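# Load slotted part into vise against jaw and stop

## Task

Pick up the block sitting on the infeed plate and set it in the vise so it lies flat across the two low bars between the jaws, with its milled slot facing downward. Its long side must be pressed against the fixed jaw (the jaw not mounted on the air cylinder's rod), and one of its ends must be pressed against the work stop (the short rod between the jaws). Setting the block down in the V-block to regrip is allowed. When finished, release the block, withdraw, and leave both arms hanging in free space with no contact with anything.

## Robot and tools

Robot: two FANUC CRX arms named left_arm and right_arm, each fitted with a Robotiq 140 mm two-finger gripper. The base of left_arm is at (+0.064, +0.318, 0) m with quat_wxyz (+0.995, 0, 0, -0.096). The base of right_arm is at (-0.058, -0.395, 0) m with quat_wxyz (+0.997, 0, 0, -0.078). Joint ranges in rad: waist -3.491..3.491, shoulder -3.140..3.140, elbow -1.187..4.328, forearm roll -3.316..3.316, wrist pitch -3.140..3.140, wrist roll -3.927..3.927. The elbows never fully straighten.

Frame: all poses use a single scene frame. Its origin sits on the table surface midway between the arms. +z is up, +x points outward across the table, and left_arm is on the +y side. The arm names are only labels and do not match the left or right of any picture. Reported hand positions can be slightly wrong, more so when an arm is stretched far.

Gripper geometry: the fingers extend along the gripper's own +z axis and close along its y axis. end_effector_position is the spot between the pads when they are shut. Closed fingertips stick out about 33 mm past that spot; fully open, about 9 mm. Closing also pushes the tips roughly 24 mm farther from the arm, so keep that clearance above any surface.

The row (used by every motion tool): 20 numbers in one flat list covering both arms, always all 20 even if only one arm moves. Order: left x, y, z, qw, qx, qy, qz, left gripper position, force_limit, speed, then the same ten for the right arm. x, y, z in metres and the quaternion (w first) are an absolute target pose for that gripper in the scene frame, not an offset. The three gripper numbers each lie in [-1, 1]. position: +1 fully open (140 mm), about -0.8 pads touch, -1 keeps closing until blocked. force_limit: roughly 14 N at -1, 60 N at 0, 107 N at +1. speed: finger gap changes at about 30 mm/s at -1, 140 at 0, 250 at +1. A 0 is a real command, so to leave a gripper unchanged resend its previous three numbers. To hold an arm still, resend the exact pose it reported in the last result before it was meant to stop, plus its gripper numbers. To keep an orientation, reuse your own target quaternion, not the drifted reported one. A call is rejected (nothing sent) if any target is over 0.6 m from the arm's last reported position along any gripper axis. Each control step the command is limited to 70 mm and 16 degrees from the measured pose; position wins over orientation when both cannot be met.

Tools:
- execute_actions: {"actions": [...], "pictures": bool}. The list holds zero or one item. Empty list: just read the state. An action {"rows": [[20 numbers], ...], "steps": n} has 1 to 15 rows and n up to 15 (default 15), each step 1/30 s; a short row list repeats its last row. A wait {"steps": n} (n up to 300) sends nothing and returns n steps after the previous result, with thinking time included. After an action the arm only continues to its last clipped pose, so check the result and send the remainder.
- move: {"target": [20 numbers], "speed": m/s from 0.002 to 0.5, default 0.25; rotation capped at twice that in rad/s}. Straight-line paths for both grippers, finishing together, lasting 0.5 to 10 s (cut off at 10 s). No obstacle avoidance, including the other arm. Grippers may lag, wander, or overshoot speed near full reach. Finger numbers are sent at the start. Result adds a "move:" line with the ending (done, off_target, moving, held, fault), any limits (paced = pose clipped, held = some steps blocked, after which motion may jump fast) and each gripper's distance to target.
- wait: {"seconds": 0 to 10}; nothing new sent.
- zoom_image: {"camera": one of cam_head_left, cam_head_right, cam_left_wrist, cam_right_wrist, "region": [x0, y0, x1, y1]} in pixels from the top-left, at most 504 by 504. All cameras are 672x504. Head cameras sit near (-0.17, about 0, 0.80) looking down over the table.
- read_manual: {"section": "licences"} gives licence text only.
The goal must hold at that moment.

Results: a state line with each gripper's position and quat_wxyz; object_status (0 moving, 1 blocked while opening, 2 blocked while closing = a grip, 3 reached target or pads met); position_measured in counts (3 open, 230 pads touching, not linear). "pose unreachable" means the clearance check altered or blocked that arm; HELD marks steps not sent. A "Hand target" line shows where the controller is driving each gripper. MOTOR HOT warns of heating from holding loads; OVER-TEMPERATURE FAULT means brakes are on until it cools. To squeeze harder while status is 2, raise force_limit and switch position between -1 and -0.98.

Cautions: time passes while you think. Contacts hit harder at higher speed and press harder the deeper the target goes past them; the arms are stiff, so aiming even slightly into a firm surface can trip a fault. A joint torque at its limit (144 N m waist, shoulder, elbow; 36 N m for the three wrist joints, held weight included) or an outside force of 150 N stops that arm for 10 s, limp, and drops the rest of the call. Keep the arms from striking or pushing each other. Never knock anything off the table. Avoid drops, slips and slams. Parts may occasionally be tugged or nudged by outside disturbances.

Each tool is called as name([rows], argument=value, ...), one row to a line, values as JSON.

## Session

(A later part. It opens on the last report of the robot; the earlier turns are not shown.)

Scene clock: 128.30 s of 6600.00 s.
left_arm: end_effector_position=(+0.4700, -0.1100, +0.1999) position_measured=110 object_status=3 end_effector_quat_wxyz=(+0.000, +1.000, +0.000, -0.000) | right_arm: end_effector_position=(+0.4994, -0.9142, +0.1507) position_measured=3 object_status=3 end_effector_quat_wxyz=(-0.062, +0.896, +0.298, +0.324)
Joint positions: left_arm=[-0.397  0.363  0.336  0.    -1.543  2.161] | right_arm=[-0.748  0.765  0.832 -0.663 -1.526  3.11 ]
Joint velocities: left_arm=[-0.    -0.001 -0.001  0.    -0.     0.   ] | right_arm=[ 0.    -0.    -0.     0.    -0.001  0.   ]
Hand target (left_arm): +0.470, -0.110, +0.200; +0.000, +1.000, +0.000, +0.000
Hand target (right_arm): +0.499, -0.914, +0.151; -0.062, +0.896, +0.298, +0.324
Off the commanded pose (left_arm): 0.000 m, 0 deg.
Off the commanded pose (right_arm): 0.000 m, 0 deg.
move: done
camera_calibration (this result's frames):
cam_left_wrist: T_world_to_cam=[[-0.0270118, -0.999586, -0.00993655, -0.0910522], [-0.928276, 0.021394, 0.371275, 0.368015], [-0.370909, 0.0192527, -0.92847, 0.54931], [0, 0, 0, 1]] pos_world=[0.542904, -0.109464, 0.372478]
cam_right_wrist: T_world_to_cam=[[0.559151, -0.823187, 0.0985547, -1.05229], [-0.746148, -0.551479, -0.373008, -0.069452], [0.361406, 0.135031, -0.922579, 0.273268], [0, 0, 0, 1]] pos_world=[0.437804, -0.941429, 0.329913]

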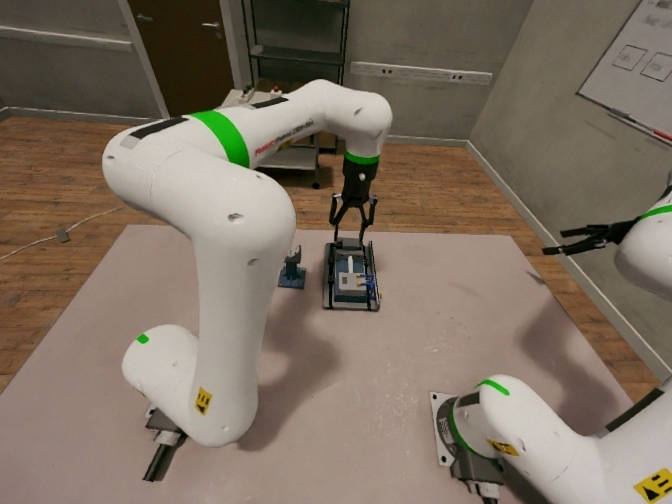

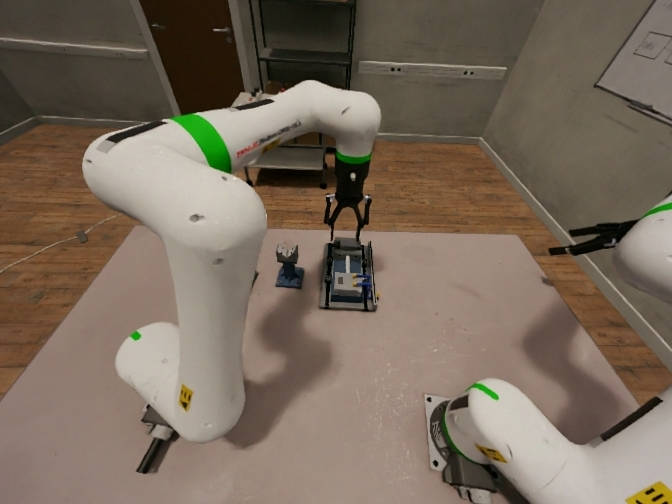

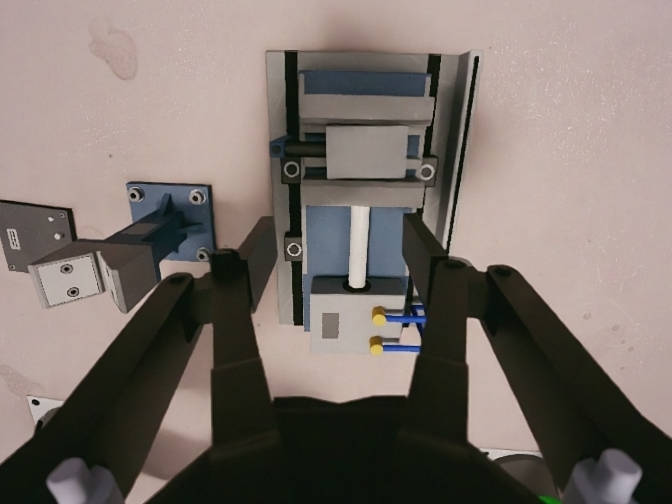

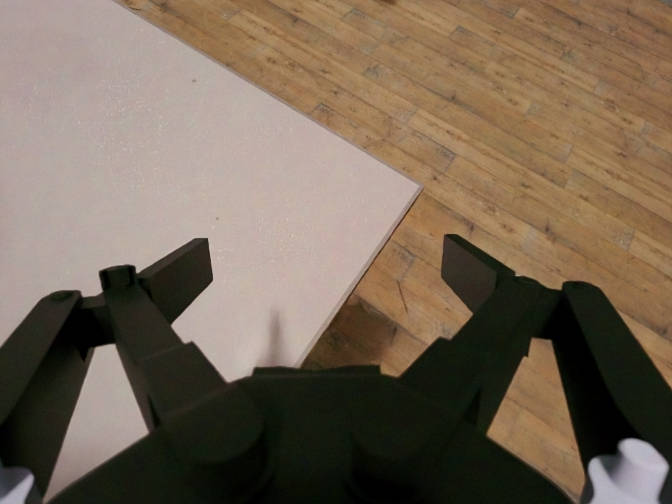

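move(target=[0.528,-0.128,0.16,0,0.7071,-0.7071,0,0.15,-1,0,0.4994,-0.9142,0.1507,-0.062,0.896,0.298,0.324,1,0,0], speed=0.45)

move(target=[0.528,-0.128,0.129,0,0.7071,-0.7071,0,0.15,-1,0,0.4994,-0.9142,0.1507,-0.062,0.896,0.298,0.324,1,0,0], speed=0.05)

move(target=[0.528,-0.128,0.129,0,0.7071,-0.7071,0,-0.33,-0.7,-1,0.4994,-0.9142,0.1507,-0.062,0.896,0.298,0.324,1,0,0])

move(target=[0.528,-0.128,0.129,0,0.7071,-0.7071,0,0.2,-1,0,0.4994,-0.9142,0.1507,-0.062,0.896,0.298,0.324,1,0,0])

move(target=[0.54,-0.07,0.19,0,0.7071,-0.7071,0,0.2,-1,0,0.4994,-0.9142,0.1507,-0.062,0.896,0.298,0.324,1,0,0], speed=0.1)

zoom_image(camera="cam_left_wrist", region=[290,50,450,210])

Scene clock: 138.90 s of 6600.00 s.
left_arm: end_effector_position=(+0.5280, -0.1280, +0.1601) position_measured=110 object_status=3 end_effector_quat_wxyz=(-0.000, +0.707, -0.707, -0.000) | right_arm: end_effector_position=(+0.4994, -0.9142, +0.1507) position_measured=3 object_status=3 end_effector_quat_wxyz=(-0.062, +0.896, +0.298, +0.324)
Joint positions: left_arm=[-0.37   0.513  0.453 -0.    -1.511  0.563] | right_arm=[-0.748  0.765  0.832 -0.663 -1.526  3.11 ]
Joint velocities: left_arm=[ 0.     0.    -0.001  0.    -0.    -0.001] | right_arm=[-0.001 -0.001  0.001  0.002 -0.     0.   ]
Hand target (left_arm): +0.528, -0.128, +0.160; -0.000, +0.707, -0.707, -0.000
Hand target (right_arm): +0.499, -0.914, +0.151; -0.062, +0.896, +0.298, +0.324
Off the commanded pose (left_arm): 0.000 m, 0 deg.
Off the commanded pose (right_arm): 0.000 m, 0 deg.
After step 90, 5.37 s passed at rest.
move: done
camera_calibration (this result's frames):
cam_left_wrist: T_world_to_cam=[[-0.99958, 0.0272069, -0.00998561, 0.537122], [0.0215591, 0.928312, 0.371176, 0.0515789], [0.0193683, 0.370805, -0.928509, 0.373209], [0, 0, 0, 1]] pos_world=[0.528556, -0.200883, 0.332747]
cam_right_wrist: T_world_to_cam=[[0.559151, -0.823187, 0.0985546, -1.05229], [-0.746148, -0.551479, -0.373008, -0.069452], [0.361406, 0.135031, -0.922579, 0.273268], [0, 0, 0, 1]] pos_world=[0.437804, -0.941429, 0.329913]

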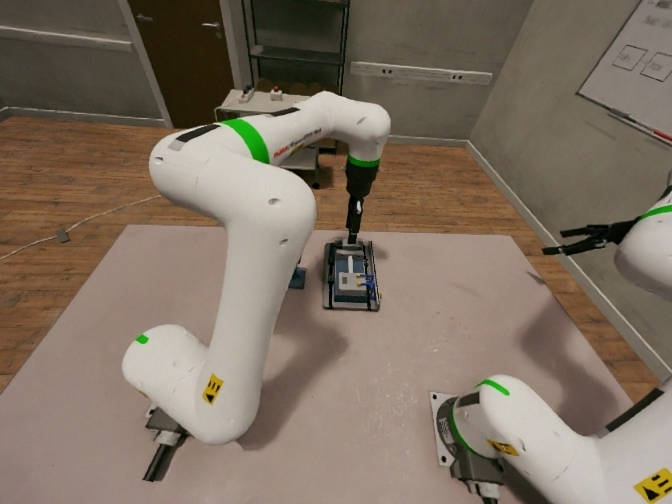

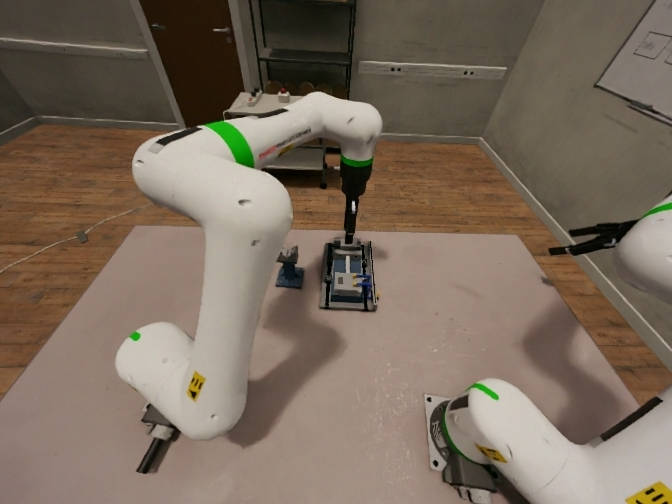

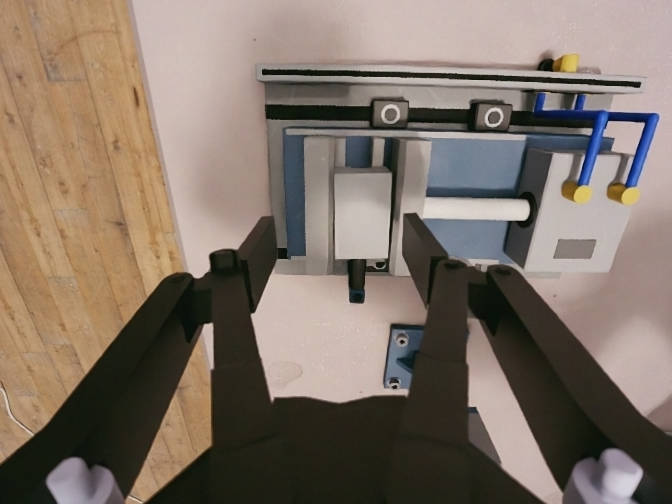

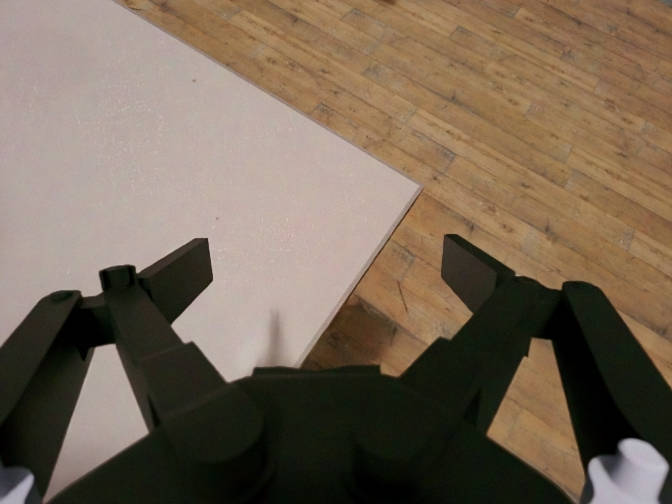

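Scene clock: 139.80 s of 6600.00 s.
left_arm: end_effector_position=(+0.5280, -0.1280, +0.1290) position_measured=110 object_status=3 end_effector_quat_wxyz=(-0.000, +0.707, -0.707, -0.000) | right_arm: end_effector_position=(+0.4994, -0.9142, +0.1507) position_measured=3 object_status=3 end_effector_quat_wxyz=(-0.062, +0.896, +0.298, +0.324)
Joint positions: left_arm=[-0.37   0.52   0.392 -0.    -1.442  0.562] | right_arm=[-0.748  0.765  0.832 -0.663 -1.526  3.11 ]
Joint velocities: left_arm=[ 0.     0.    -0.001 -0.     0.001 -0.   ] | right_arm=[-0.    -0.001 -0.     0.001 -0.    -0.   ]
Hand target (left_arm): +0.528, -0.128, +0.129; +0.000, +0.707, -0.707, +0.000
Hand target (right_arm): +0.499, -0.914, +0.151; -0.062, +0.896, +0.298, +0.324
Off the commanded pose (left_arm): 0.000 m, 0 deg.
Off the commanded pose (right_arm): 0.000 m, 0 deg.
move: done
camera_calibration (this result's frames):
cam_left_wrist: T_world_to_cam=[[-0.999578, 0.0272843, -0.00998785, 0.53678], [0.0216295, 0.928296, 0.371212, 0.0630267], [0.0193999, 0.370839, -0.928495, 0.344284], [0, 0, 0, 1]] pos_world=[0.528511, -0.200827, 0.301631]
cam_right_wrist: T_world_to_cam=[[0.559151, -0.823187, 0.098555, -1.05229], [-0.746148, -0.551479, -0.373008, -0.069452], [0.361406, 0.135031, -0.922579, 0.273268], [0, 0, 0, 1]] pos_world=[0.437804, -0.941429, 0.329913]

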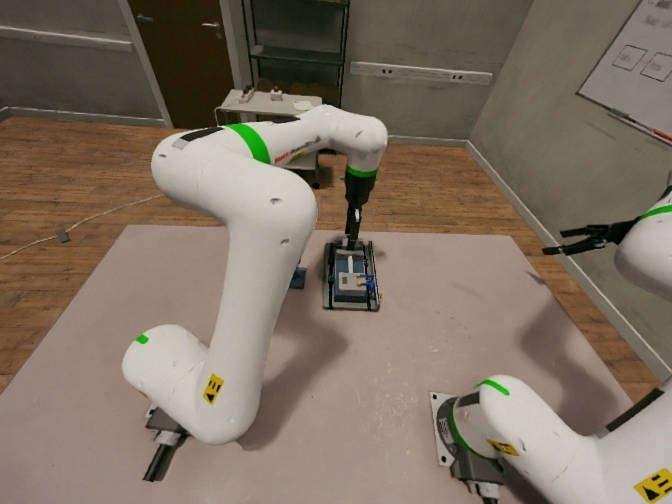

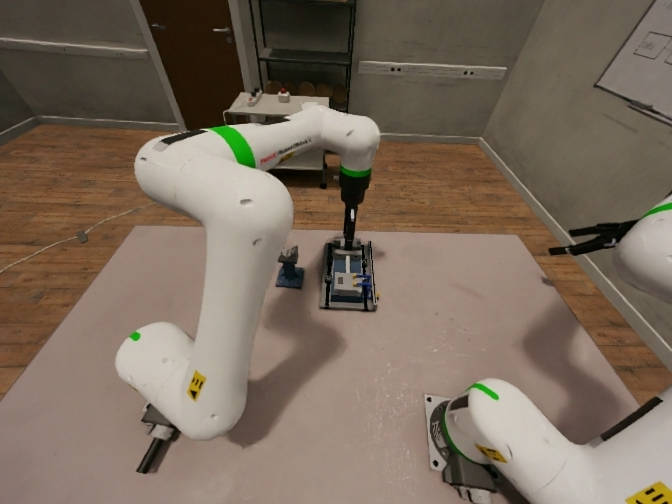

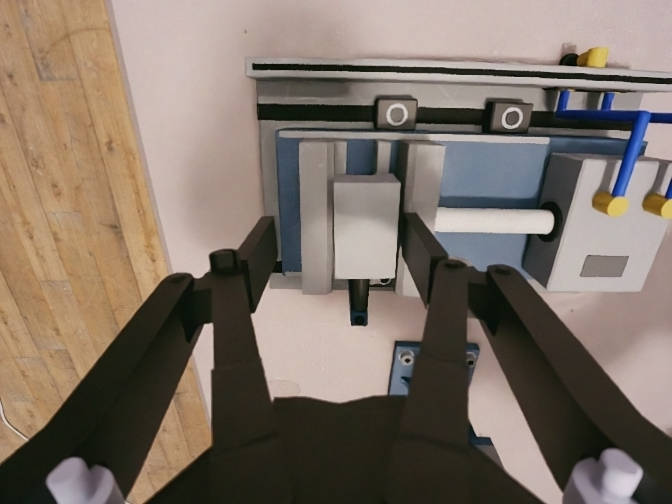

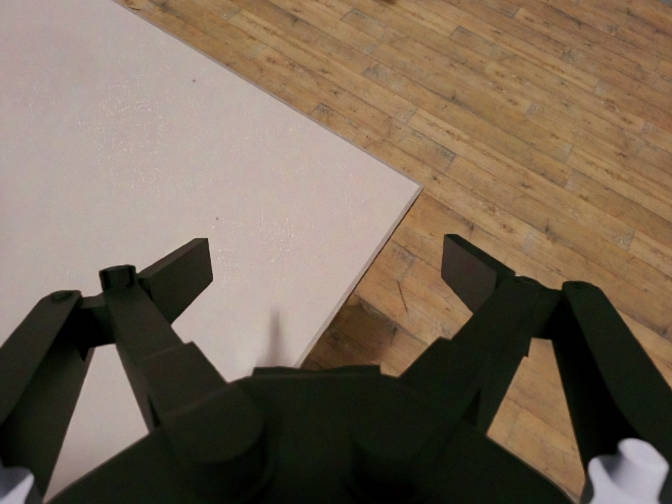

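Scene clock: 140.57 s of 6600.00 s.
left_arm: end_effector_position=(+0.5279, -0.1280, +0.1290) position_measured=136 object_status=2 end_effector_quat_wxyz=(+0.000, +0.707, -0.707, -0.000) | right_arm: end_effector_position=(+0.4994, -0.9142, +0.1507) position_measured=3 object_status=3 end_effector_quat_wxyz=(-0.062, +0.896, +0.298, +0.324)
Joint positions: left_arm=[-0.37   0.52   0.392  0.    -1.442  0.562] | right_arm=[-0.748  0.765  0.832 -0.663 -1.526  3.11 ]
Joint velocities: left_arm=[-0.    -0.    -0.001 -0.001  0.    -0.   ] | right_arm=[ 0.     0.001  0.001  0.     0.    -0.   ]
Hand target (left_arm): +0.528, -0.128, +0.129; +0.000, +0.707, -0.707, +0.000
Hand target (right_arm): +0.499, -0.914, +0.151; -0.062, +0.896, +0.298, +0.324
Off the commanded pose (left_arm): 0.000 m, 0 deg.
Off the commanded pose (right_arm): 0.000 m, 0 deg.
move: done
camera_calibration (this result's frames):
cam_left_wrist: T_world_to_cam=[[-0.999581, 0.0272571, -0.00975129, 0.53667], [0.0216935, 0.928326, 0.371134, 0.0630297], [0.0191684, 0.370767, -0.928528, 0.34443], [0, 0, 0, 1]] pos_world=[0.528475, -0.200844, 0.301654]
cam_right_wrist: T_world_to_cam=[[0.559151, -0.823187, 0.0985547, -1.05229], [-0.746148, -0.551479, -0.373008, -0.069452], [0.361406, 0.135031, -0.922579, 0.273268], [0, 0, 0, 1]] pos_world=[0.437804, -0.941429, 0.329913]

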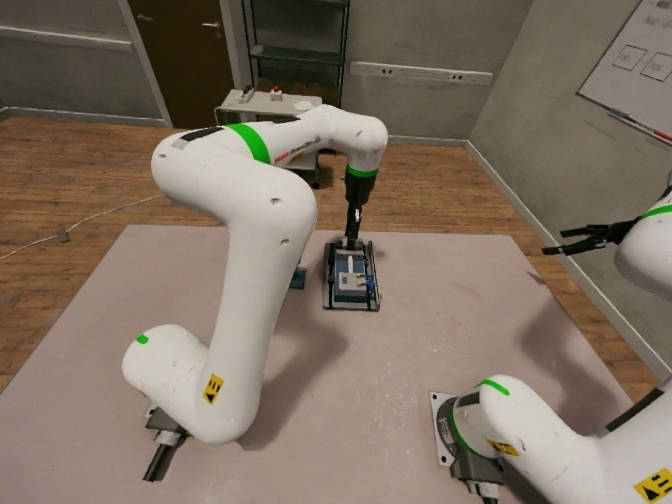

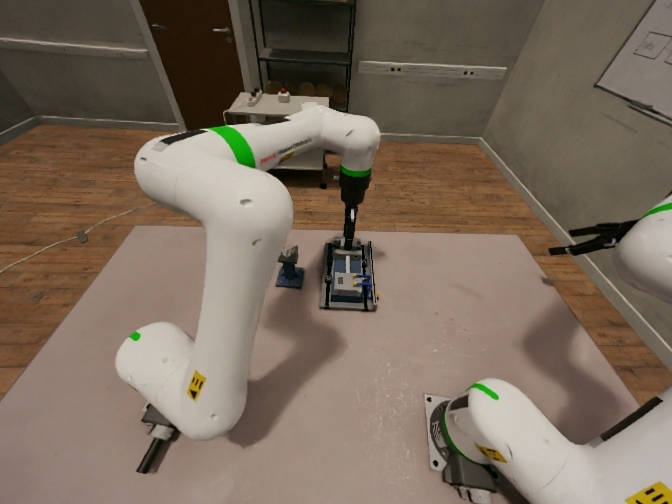

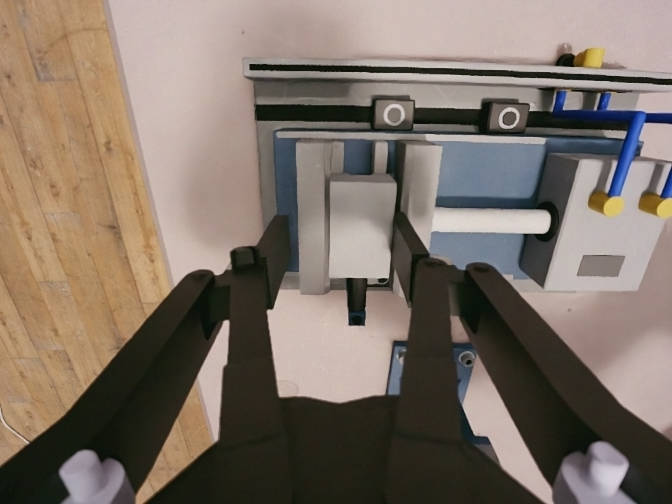

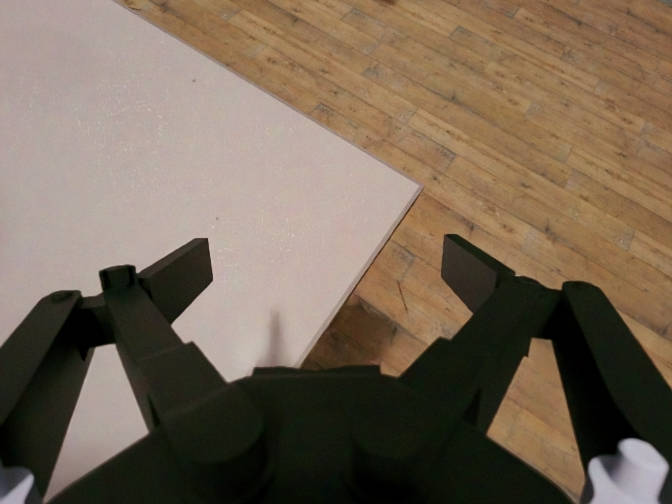

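Scene clock: 141.27 s of 6600.00 s.
left_arm: end_effector_position=(+0.5280, -0.1280, +0.1290) position_measured=104 object_status=3 end_effector_quat_wxyz=(+0.000, +0.707, -0.707, -0.000) | right_arm: end_effector_position=(+0.4994, -0.9142, +0.1507) position_measured=3 object_status=3 end_effector_quat_wxyz=(-0.062, +0.896, +0.298, +0.324)
Joint positions: left_arm=[-0.37   0.521  0.392  0.    -1.442  0.562] | right_arm=[-0.748  0.765  0.832 -0.663 -1.526  3.11 ]
Joint velocities: left_arm=[-0.    -0.     0.     0.    -0.001 -0.   ] | right_arm=[-0.    -0.    -0.001  0.001  0.    -0.   ]
Hand target (left_arm): +0.528, -0.128, +0.129; +0.000, +0.707, -0.707, +0.000
Hand target (right_arm): +0.499, -0.914, +0.151; -0.062, +0.896, +0.298, +0.324
Off the commanded pose (left_arm): 0.000 m, 0 deg.
Off the commanded pose (right_arm): 0.000 m, 0 deg.
move: done
camera_calibration (this result's frames):
cam_left_wrist: T_world_to_cam=[[-0.999579, 0.0272609, -0.00991771, 0.536791], [0.0216353, 0.928326, 0.371138, 0.0630788], [0.0193244, 0.370767, -0.928525, 0.344346], [0, 0, 0, 1]] pos_world=[0.528546, -0.200863, 0.301647]
cam_right_wrist: T_world_to_cam=[[0.55915, -0.823188, 0.0985546, -1.05229], [-0.746148, -0.551479, -0.373008, -0.0694519], [0.361406, 0.135031, -0.922579, 0.273268], [0, 0, 0, 1]] pos_world=[0.437804, -0.941429, 0.329913]

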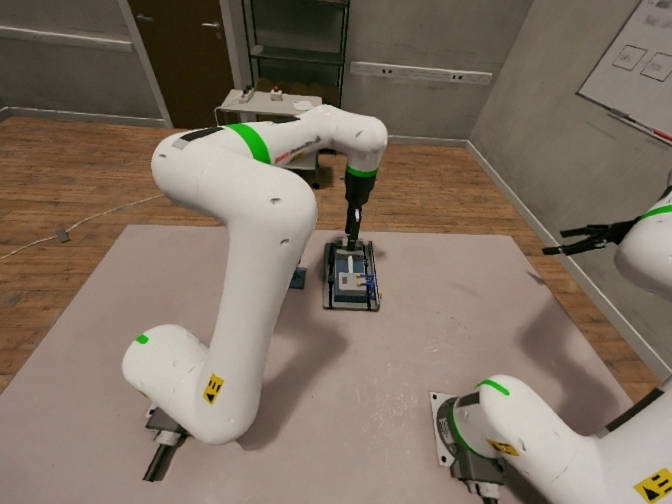

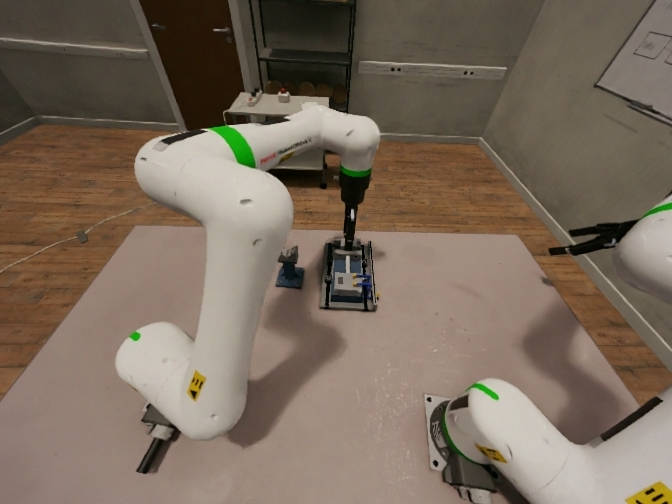

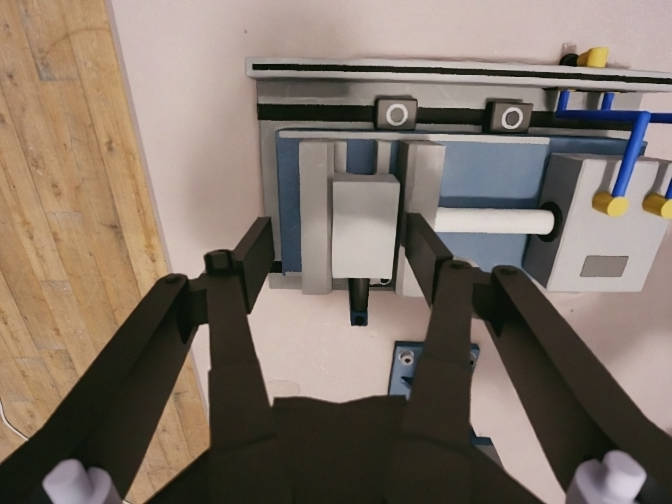

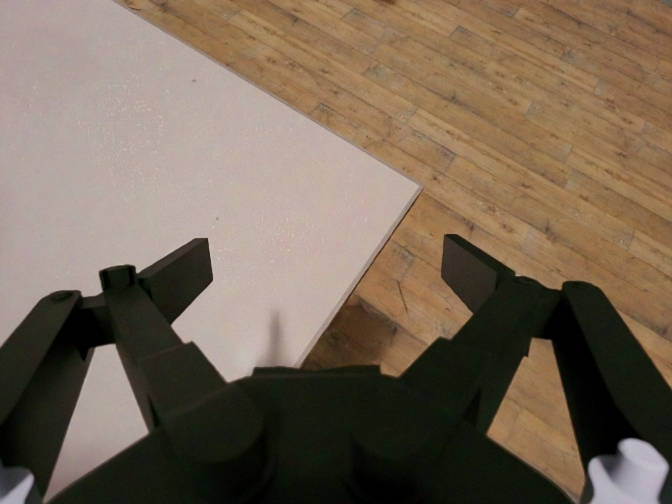

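Scene clock: 142.43 s of 6600.00 s.
left_arm: end_effector_position=(+0.5400, -0.0700, +0.1899) position_measured=104 object_status=3 end_effector_quat_wxyz=(-0.000, +0.707, -0.707, -0.000) | right_arm: end_effector_position=(+0.4994, -0.9142, +0.1507) position_measured=3 object_status=3 end_effector_quat_wxyz=(-0.062, +0.896, +0.298, +0.324)
Joint positions: left_arm=[-0.279  0.429  0.402 -0.    -1.544  0.471] | right_arm=[-0.748  0.765  0.832 -0.663 -1.526  3.11 ]
Joint velocities: left_arm=[ 0.001 -0.001 -0.001  0.     0.001 -0.   ] | right_arm=[ 0.    -0.002 -0.001 -0.    -0.    -0.   ]
Hand target (left_arm): +0.540, -0.070, +0.190; -0.000, +0.707, -0.707, -0.000
Hand target (right_arm): +0.499, -0.914, +0.151; -0.062, +0.896, +0.298, +0.324
Off the commanded pose (left_arm): 0.000 m, 0 deg.
Off the commanded pose (right_arm): 0.000 m, 0 deg.
move: done
camera_calibration (this result's frames):
cam_left_wrist: T_world_to_cam=[[-0.999585, 0.0270624, -0.00988596, 0.54779], [0.021458, 0.928241, 0.371361, -0.0135621], [0.0192264, 0.370995, -0.928436, 0.379204], [0, 0, 0, 1]] pos_world=[0.540563, -0.142918, 0.362519]
cam_right_wrist: T_world_to_cam=[[0.559151, -0.823187, 0.0985548, -1.05229], [-0.746148, -0.551479, -0.373008, -0.0694521], [0.361406, 0.135031, -0.922579, 0.273268], [0, 0, 0, 1]] pos_world=[0.437804, -0.941429, 0.329913]

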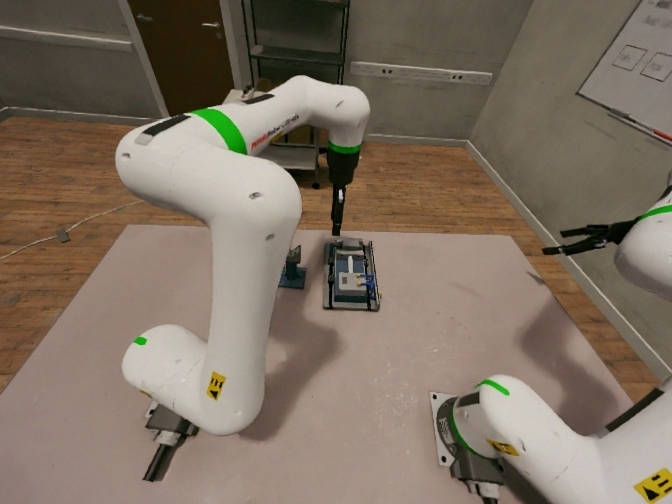

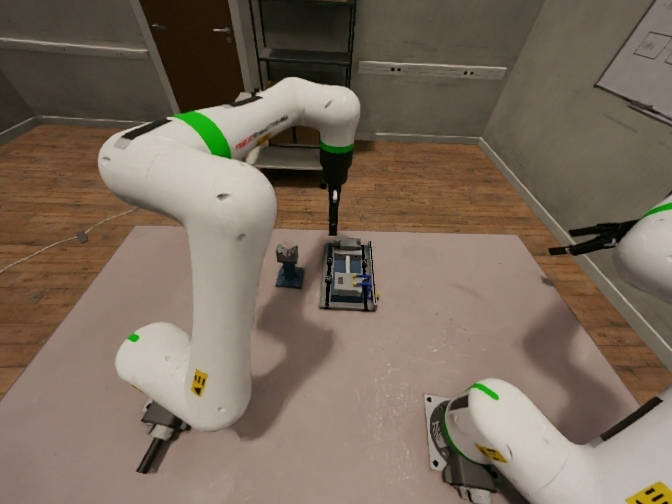

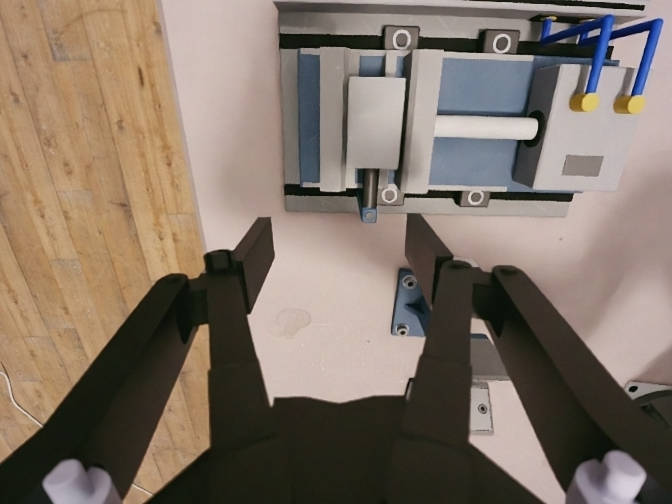

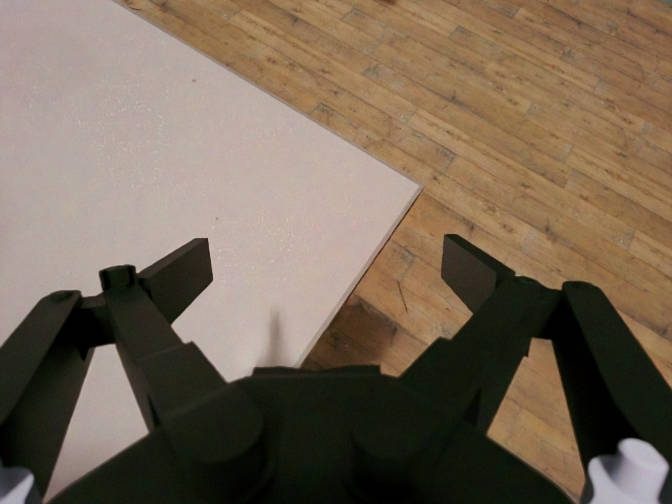

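Region (290, 50, 450, 210) of cam_left_wrist's 672x504 image, scaled by 3.150, with more detail than that image has.

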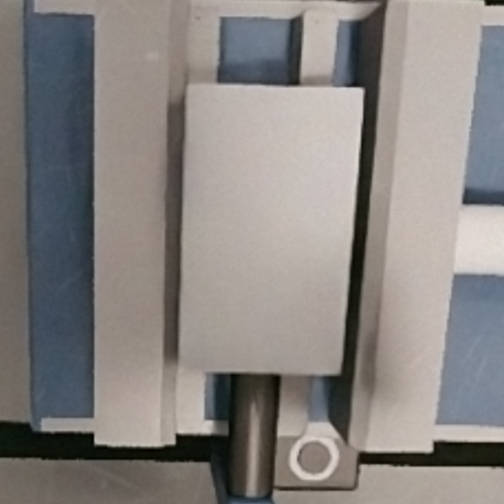

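finished_scene(scene=2)

The scene is finished: the task was done.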